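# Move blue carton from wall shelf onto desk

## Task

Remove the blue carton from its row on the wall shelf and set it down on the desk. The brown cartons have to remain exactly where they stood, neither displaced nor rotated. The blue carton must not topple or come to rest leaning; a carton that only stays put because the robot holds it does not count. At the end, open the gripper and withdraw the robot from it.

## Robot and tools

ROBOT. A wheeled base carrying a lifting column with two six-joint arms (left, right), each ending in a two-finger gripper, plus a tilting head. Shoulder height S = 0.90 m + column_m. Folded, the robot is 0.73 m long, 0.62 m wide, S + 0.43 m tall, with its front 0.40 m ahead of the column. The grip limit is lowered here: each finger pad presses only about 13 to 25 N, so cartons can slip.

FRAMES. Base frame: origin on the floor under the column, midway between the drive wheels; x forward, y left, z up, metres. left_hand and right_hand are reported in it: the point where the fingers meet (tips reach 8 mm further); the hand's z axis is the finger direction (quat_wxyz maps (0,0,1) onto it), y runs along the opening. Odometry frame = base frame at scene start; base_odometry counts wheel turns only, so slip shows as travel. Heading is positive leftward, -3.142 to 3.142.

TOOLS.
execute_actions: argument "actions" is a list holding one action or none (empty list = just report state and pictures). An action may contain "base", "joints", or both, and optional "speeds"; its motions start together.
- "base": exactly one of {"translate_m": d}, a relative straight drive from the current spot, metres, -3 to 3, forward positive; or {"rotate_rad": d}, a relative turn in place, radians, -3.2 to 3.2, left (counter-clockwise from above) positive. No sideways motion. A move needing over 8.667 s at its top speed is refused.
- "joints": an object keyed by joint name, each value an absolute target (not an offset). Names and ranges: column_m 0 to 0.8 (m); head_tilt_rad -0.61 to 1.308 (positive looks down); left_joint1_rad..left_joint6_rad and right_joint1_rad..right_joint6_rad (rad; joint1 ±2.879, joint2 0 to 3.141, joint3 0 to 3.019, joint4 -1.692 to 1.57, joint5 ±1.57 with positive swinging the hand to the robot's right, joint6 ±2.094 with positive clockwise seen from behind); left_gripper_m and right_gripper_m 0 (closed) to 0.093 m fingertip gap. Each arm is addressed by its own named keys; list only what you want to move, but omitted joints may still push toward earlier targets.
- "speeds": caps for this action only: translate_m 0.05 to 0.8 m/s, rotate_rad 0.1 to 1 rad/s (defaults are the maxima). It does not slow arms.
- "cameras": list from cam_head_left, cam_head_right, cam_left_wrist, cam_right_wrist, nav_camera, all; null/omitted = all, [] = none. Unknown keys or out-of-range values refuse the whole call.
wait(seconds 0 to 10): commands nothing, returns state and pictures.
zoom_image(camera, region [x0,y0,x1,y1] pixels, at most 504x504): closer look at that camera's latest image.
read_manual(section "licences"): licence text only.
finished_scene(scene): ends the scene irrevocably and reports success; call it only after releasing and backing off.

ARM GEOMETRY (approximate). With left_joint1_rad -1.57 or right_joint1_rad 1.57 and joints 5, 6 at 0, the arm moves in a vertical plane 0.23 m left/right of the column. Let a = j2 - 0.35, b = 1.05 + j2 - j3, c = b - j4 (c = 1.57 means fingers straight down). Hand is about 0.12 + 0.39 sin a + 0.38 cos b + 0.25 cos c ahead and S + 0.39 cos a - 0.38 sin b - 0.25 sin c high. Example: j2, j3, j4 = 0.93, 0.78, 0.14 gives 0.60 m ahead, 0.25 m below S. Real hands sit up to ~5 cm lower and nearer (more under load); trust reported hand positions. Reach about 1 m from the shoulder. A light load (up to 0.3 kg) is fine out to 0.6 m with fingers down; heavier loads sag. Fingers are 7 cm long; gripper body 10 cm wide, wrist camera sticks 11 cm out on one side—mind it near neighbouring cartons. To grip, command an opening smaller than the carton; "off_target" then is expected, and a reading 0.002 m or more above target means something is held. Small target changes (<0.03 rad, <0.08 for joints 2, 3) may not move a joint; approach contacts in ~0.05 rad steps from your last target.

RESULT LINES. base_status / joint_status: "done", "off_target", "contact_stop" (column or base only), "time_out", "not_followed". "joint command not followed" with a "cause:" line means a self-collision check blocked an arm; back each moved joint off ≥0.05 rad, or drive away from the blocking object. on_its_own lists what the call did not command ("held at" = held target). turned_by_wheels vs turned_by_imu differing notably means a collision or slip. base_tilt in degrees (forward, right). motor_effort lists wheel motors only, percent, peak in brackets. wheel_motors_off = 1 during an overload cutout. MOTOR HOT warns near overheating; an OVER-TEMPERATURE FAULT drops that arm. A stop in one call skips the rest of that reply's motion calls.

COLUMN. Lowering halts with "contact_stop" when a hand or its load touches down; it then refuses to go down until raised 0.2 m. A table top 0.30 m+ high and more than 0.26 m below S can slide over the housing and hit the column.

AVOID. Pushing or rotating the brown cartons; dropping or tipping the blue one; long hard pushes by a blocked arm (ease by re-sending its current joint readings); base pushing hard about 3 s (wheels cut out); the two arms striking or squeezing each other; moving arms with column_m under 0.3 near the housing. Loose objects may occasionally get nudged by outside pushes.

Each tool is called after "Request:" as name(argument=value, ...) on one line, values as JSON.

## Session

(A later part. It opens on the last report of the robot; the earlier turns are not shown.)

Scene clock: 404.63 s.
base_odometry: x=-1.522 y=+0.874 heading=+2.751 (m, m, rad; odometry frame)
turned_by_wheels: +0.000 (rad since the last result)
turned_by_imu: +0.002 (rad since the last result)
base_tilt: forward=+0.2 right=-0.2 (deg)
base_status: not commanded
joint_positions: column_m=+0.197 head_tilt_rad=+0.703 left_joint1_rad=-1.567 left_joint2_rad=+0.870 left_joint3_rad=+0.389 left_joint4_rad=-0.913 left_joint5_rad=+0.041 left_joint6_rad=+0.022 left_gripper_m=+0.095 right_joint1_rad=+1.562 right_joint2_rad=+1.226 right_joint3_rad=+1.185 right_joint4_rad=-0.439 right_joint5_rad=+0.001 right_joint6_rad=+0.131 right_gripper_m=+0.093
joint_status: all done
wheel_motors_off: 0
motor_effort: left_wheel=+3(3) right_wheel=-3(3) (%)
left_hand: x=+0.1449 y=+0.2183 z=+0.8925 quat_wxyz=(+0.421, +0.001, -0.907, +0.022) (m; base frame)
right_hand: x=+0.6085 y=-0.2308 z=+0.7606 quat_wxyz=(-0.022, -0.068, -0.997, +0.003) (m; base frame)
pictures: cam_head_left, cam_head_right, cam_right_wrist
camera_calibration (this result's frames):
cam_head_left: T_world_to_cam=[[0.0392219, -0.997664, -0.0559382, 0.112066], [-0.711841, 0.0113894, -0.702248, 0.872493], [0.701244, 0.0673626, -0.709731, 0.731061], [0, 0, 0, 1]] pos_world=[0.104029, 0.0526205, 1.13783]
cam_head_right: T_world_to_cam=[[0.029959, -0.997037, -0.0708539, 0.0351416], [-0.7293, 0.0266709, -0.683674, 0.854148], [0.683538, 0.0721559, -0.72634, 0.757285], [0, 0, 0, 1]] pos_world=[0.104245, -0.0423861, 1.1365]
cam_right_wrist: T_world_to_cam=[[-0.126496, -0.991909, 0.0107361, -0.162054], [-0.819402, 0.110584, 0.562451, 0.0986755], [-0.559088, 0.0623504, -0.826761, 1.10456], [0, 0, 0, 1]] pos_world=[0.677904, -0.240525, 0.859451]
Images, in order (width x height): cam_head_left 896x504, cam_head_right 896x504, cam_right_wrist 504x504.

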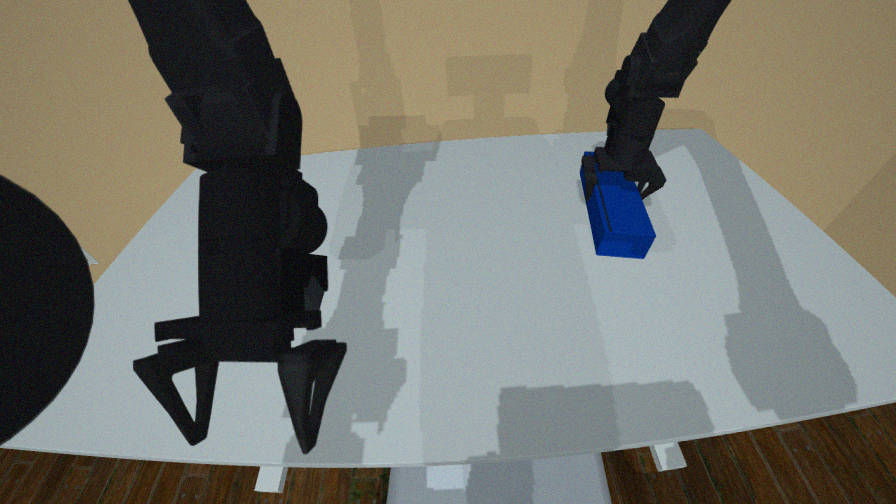

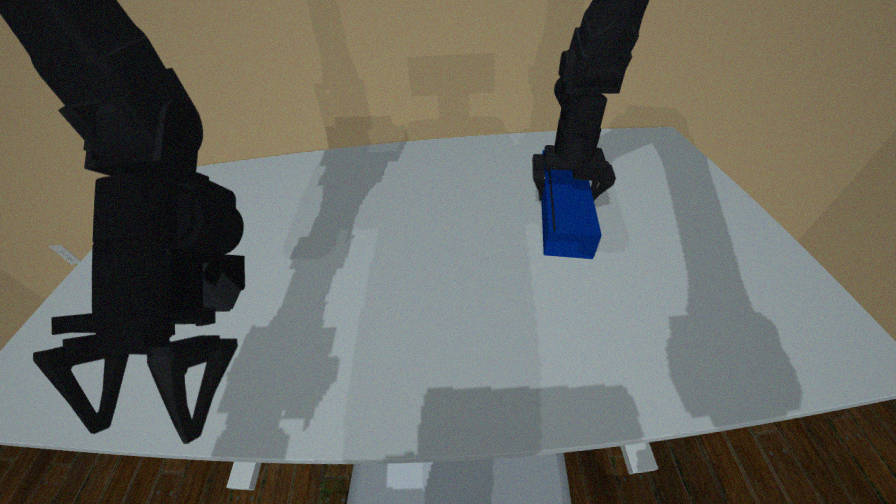

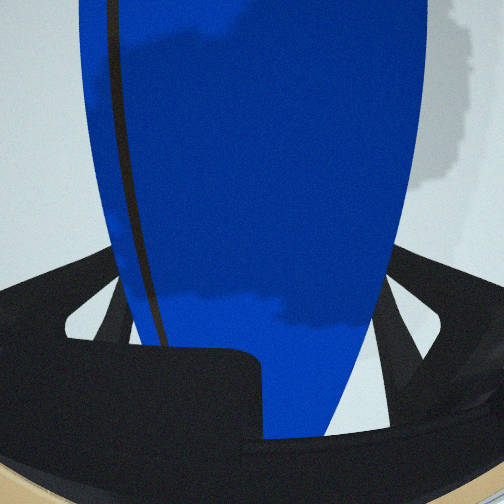

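Request:
execute_actions(actions=[{"joints": {"column_m": 0.255}}], cameras=["cam_head_left", "cam_head_right", "cam_right_wrist"])

Request:
zoom_image(camera="cam_head_left", region=[550, 130, 690, 300])

Scene clock: 415.90 s.
base_odometry: x=-1.522 y=+0.874 heading=+2.751 (m, m, rad; odometry frame)
turned_by_wheels: +0.000 (rad since the last result)
turned_by_imu: +0.002 (rad since the last result)
base_tilt: forward=+0.2 right=-0.1 (deg)
base_status: not commanded
joint_positions: column_m=+0.255 head_tilt_rad=+0.703 left_joint1_rad=-1.567 left_joint2_rad=+0.870 left_joint3_rad=+0.389 left_joint4_rad=-0.913 left_joint5_rad=+0.041 left_joint6_rad=+0.022 left_gripper_m=+0.095 right_joint1_rad=+1.562 right_joint2_rad=+1.226 right_joint3_rad=+1.185 right_joint4_rad=-0.439 right_joint5_rad=+0.001 right_joint6_rad=+0.131 right_gripper_m=+0.093
joint_status: all done
wheel_motors_off: 0
motor_effort: left_wheel=+3(4) right_wheel=-3(3) (%)
left_hand: x=+0.1449 y=+0.2183 z=+0.9504 quat_wxyz=(+0.421, +0.001, -0.907, +0.022) (m; base frame)
right_hand: x=+0.6085 y=-0.2308 z=+0.8185 quat_wxyz=(-0.022, -0.068, -0.997, +0.003) (m; base frame)
pictures: cam_head_left, cam_head_right, cam_right_wrist
camera_calibration (this result's frames):
cam_head_left: T_world_to_cam=[[0.0392216, -0.997664, -0.0559384, 0.115304], [-0.711845, 0.0113894, -0.702244, 0.913141], [0.701241, 0.0673626, -0.709735, 0.77215], [0, 0, 0, 1]] pos_world=[0.104029, 0.0526205, 1.19572]
cam_head_right: T_world_to_cam=[[0.0299586, -0.997037, -0.070854, 0.0392434], [-0.729303, 0.0266709, -0.68367, 0.89372], [0.683534, 0.0721559, -0.726343, 0.799336], [0, 0, 0, 1]] pos_world=[0.104244, -0.0423861, 1.19438]
cam_right_wrist: T_world_to_cam=[[-0.126496, -0.991909, 0.0107361, -0.162675], [-0.819402, 0.110584, 0.562451, 0.0661165], [-0.559088, 0.0623504, -0.826761, 1.15242], [0, 0, 0, 1]] pos_world=[0.677904, -0.240525, 0.917338]
Images, in order (width x height): cam_head_left 896x504, cam_head_right 896x504, cam_right_wrist 504x504.

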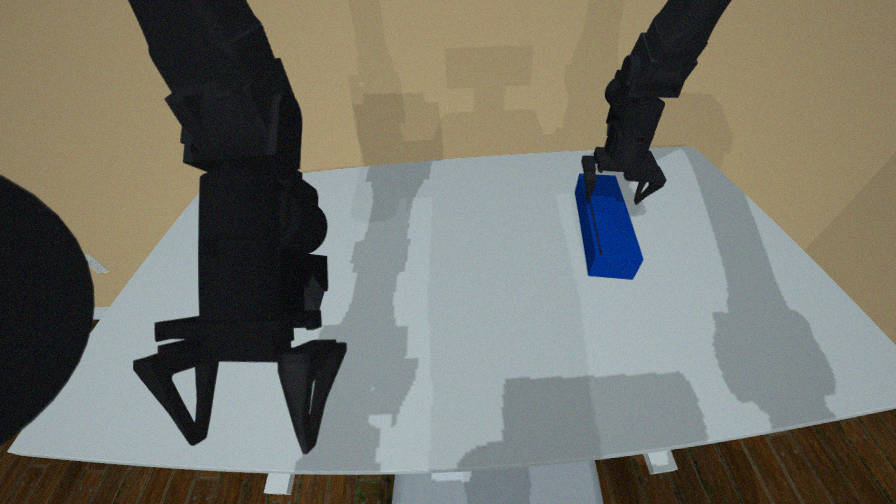

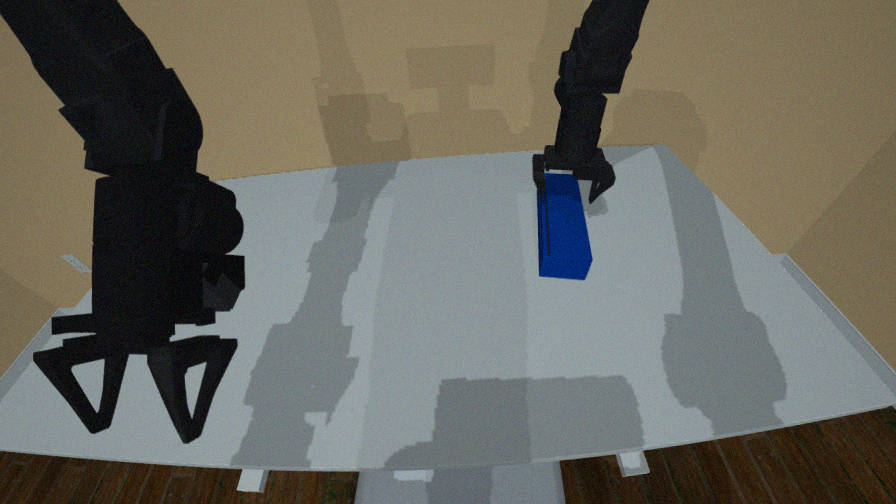

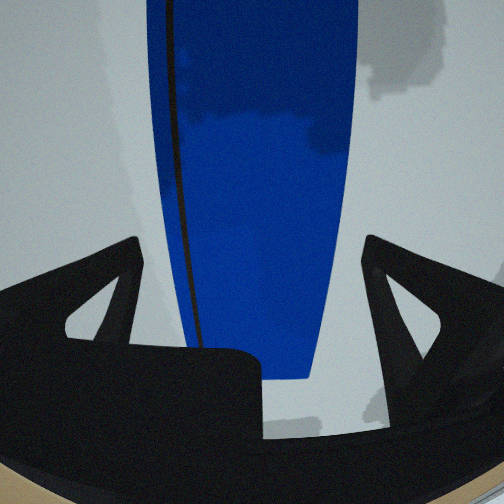

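Region (550, 130, 690, 300) of cam_head_left's 896x504 image, scaled by 2.965, with more detail than that image has; it fills the left 415 columns of this view, and the rest is white.

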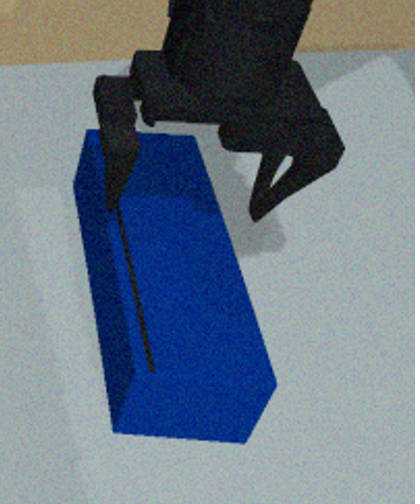

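Request:
execute_actions(actions=[{"base": {"translate_m": -0.6}, "joints": {"column_m": 0.32, "head_tilt_rad": 0.5}}])

Request:
zoom_image(camera="cam_left_wrist", region=[170, 200, 340, 290])

Scene clock: 422.93 s.
base_odometry: x=-0.967 y=+0.646 heading=+2.754 (m, m, rad; odometry frame)
turned_by_wheels: +0.002 (rad since the last result)
turned_by_imu: +0.006 (rad since the last result)
base_tilt: forward=+0.1 right=-0.1 (deg)
base_status: done
joint_positions: column_m=+0.320 head_tilt_rad=+0.518 left_joint1_rad=-1.567 left_joint2_rad=+0.870 left_joint3_rad=+0.385 left_joint4_rad=-0.913 left_joint5_rad=+0.041 left_joint6_rad=+0.022 left_gripper_m=+0.095 right_joint1_rad=+1.562 right_joint2_rad=+1.226 right_joint3_rad=+1.185 right_joint4_rad=-0.440 right_joint5_rad=+0.001 right_joint6_rad=+0.131 right_gripper_m=+0.093
joint_status: all done
wheel_motors_off: 0
motor_effort: left_wheel=+1(88) right_wheel=+0(65) (%)
left_hand: x=+0.1429 y=+0.2183 z=+1.0160 quat_wxyz=(+0.423, +0.001, -0.906, +0.022) (m; base frame)
right_hand: x=+0.6083 y=-0.2305 z=+0.8834 quat_wxyz=(-0.022, -0.068, -0.997, +0.003) (m; base frame)
pictures: cam_head_left, cam_head_right, cam_left_wrist, cam_right_wrist, nav_camera
camera_calibration (this result's frames):
cam_head_left: T_world_to_cam=[[0.0488787, -0.997664, -0.0477317, 0.107739], [-0.569892, 0.0113894, -0.82164, 1.10759], [0.820264, 0.0673626, -0.568004, 0.62723], [0, 0, 0, 1]] pos_world=[0.111449, 0.0526205, 1.27146]
cam_head_right: T_world_to_cam=[[0.04253, -0.997037, -0.0641016, 0.0344008], [-0.590481, 0.0266709, -0.806611, 1.09175], [0.80593, 0.0721559, -0.587597, 0.659223], [0, 0, 0, 1]] pos_world=[0.111908, -0.0423861, 1.27018]
cam_left_wrist: T_world_to_cam=[[0.0109976, -0.99886, 0.0464421, 0.168884], [-0.0877948, 0.0453009, 0.995108, -1.00275], [-0.996078, -0.0150212, -0.0871965, 0.35839], [0, 0, 0, 1]] pos_world=[0.26709, 0.2195, 1.02125]
cam_right_wrist: T_world_to_cam=[[-0.126303, -0.991936, 0.010548, -0.163153], [-0.818778, 0.110246, 0.563426, 0.0280053], [-0.560045, 0.0625259, -0.8261, 1.206], [0, 0, 0, 1]] pos_world=[0.677739, -0.240331, 0.982221]
Images, in order (width x height): cam_head_left 896x504, cam_head_right 896x504, cam_left_wrist 504x504, cam_right_wrist 504x504, nav_camera 896x504.

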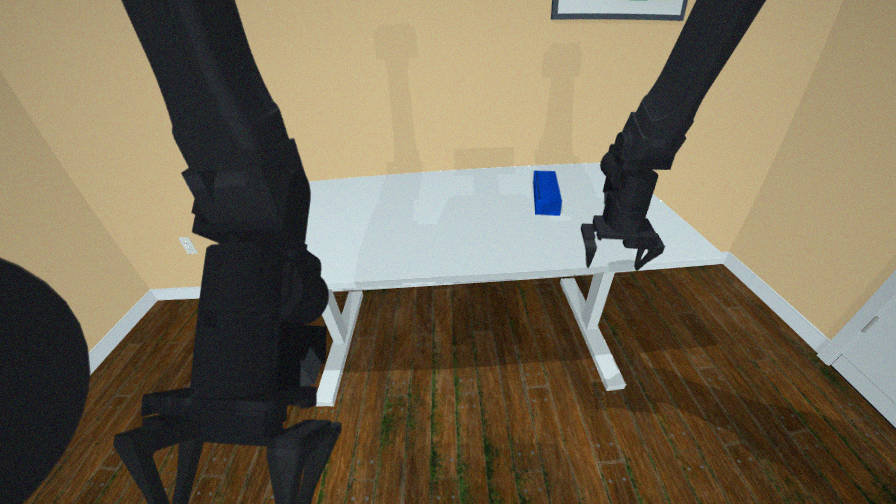

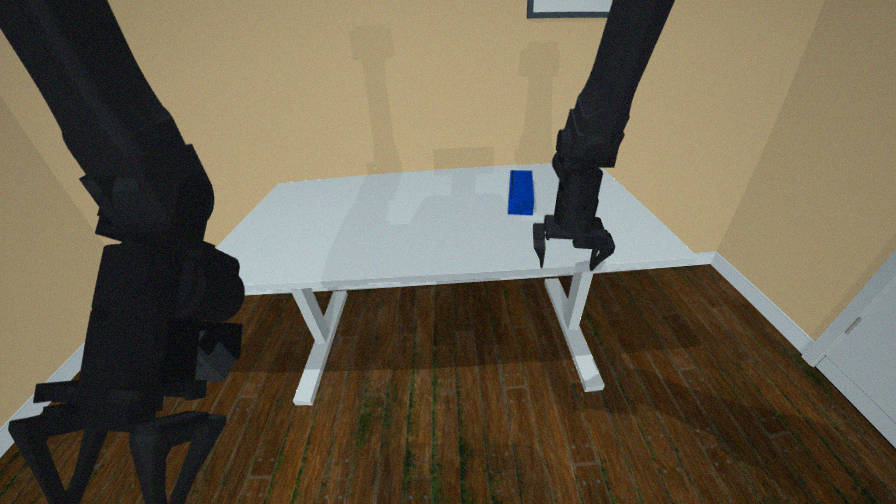

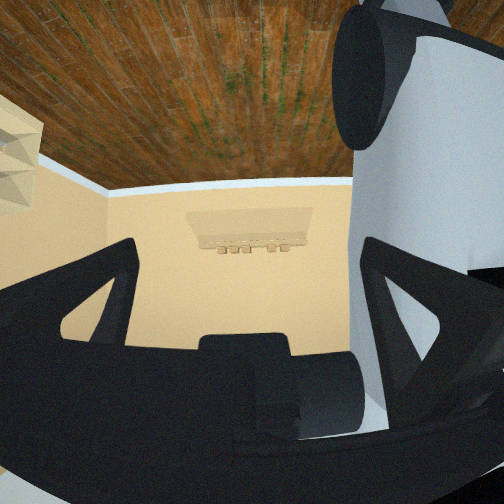

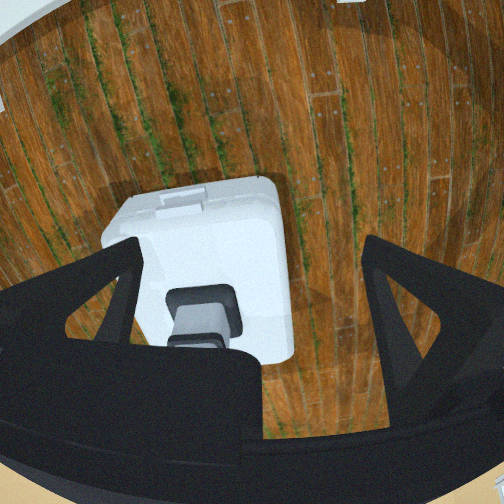

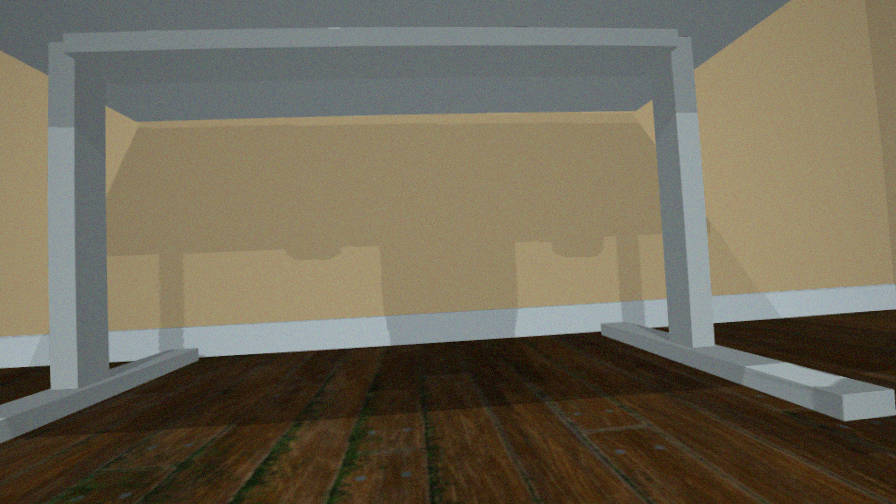

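Region (170, 200, 340, 290) of cam_left_wrist's 504x504 image, scaled by 2.965, with more detail than that image has; it fills the top 267 rows of this view, and the rest is white.

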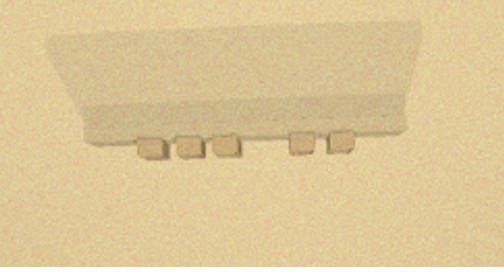

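Request:
zoom_image(camera="cam_left_wrist", region=[208, 232, 298, 262])

Request:
zoom_image(camera="cam_head_left", region=[490, 140, 620, 240])

Region (208, 232, 298, 262) of cam_left_wrist's 504x504 image, scaled by 5.600, with more detail than that image has.

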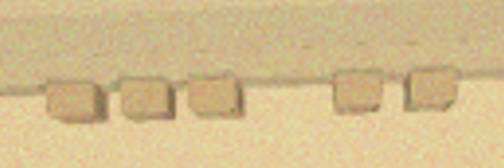

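Region (490, 140, 620, 240) of cam_head_left's 896x504 image, scaled by 3.877, with more detail than that image has; it fills the top 388 rows of this view, and the rest is white.

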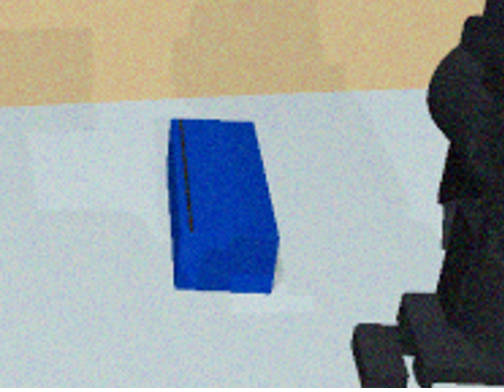

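The blue carton is resting fully on the desk. The five brown cartons look evenly spaced and in place, and the robot is clear.

Request:
finished_scene(scene=2)

The scene is finished: the task was done.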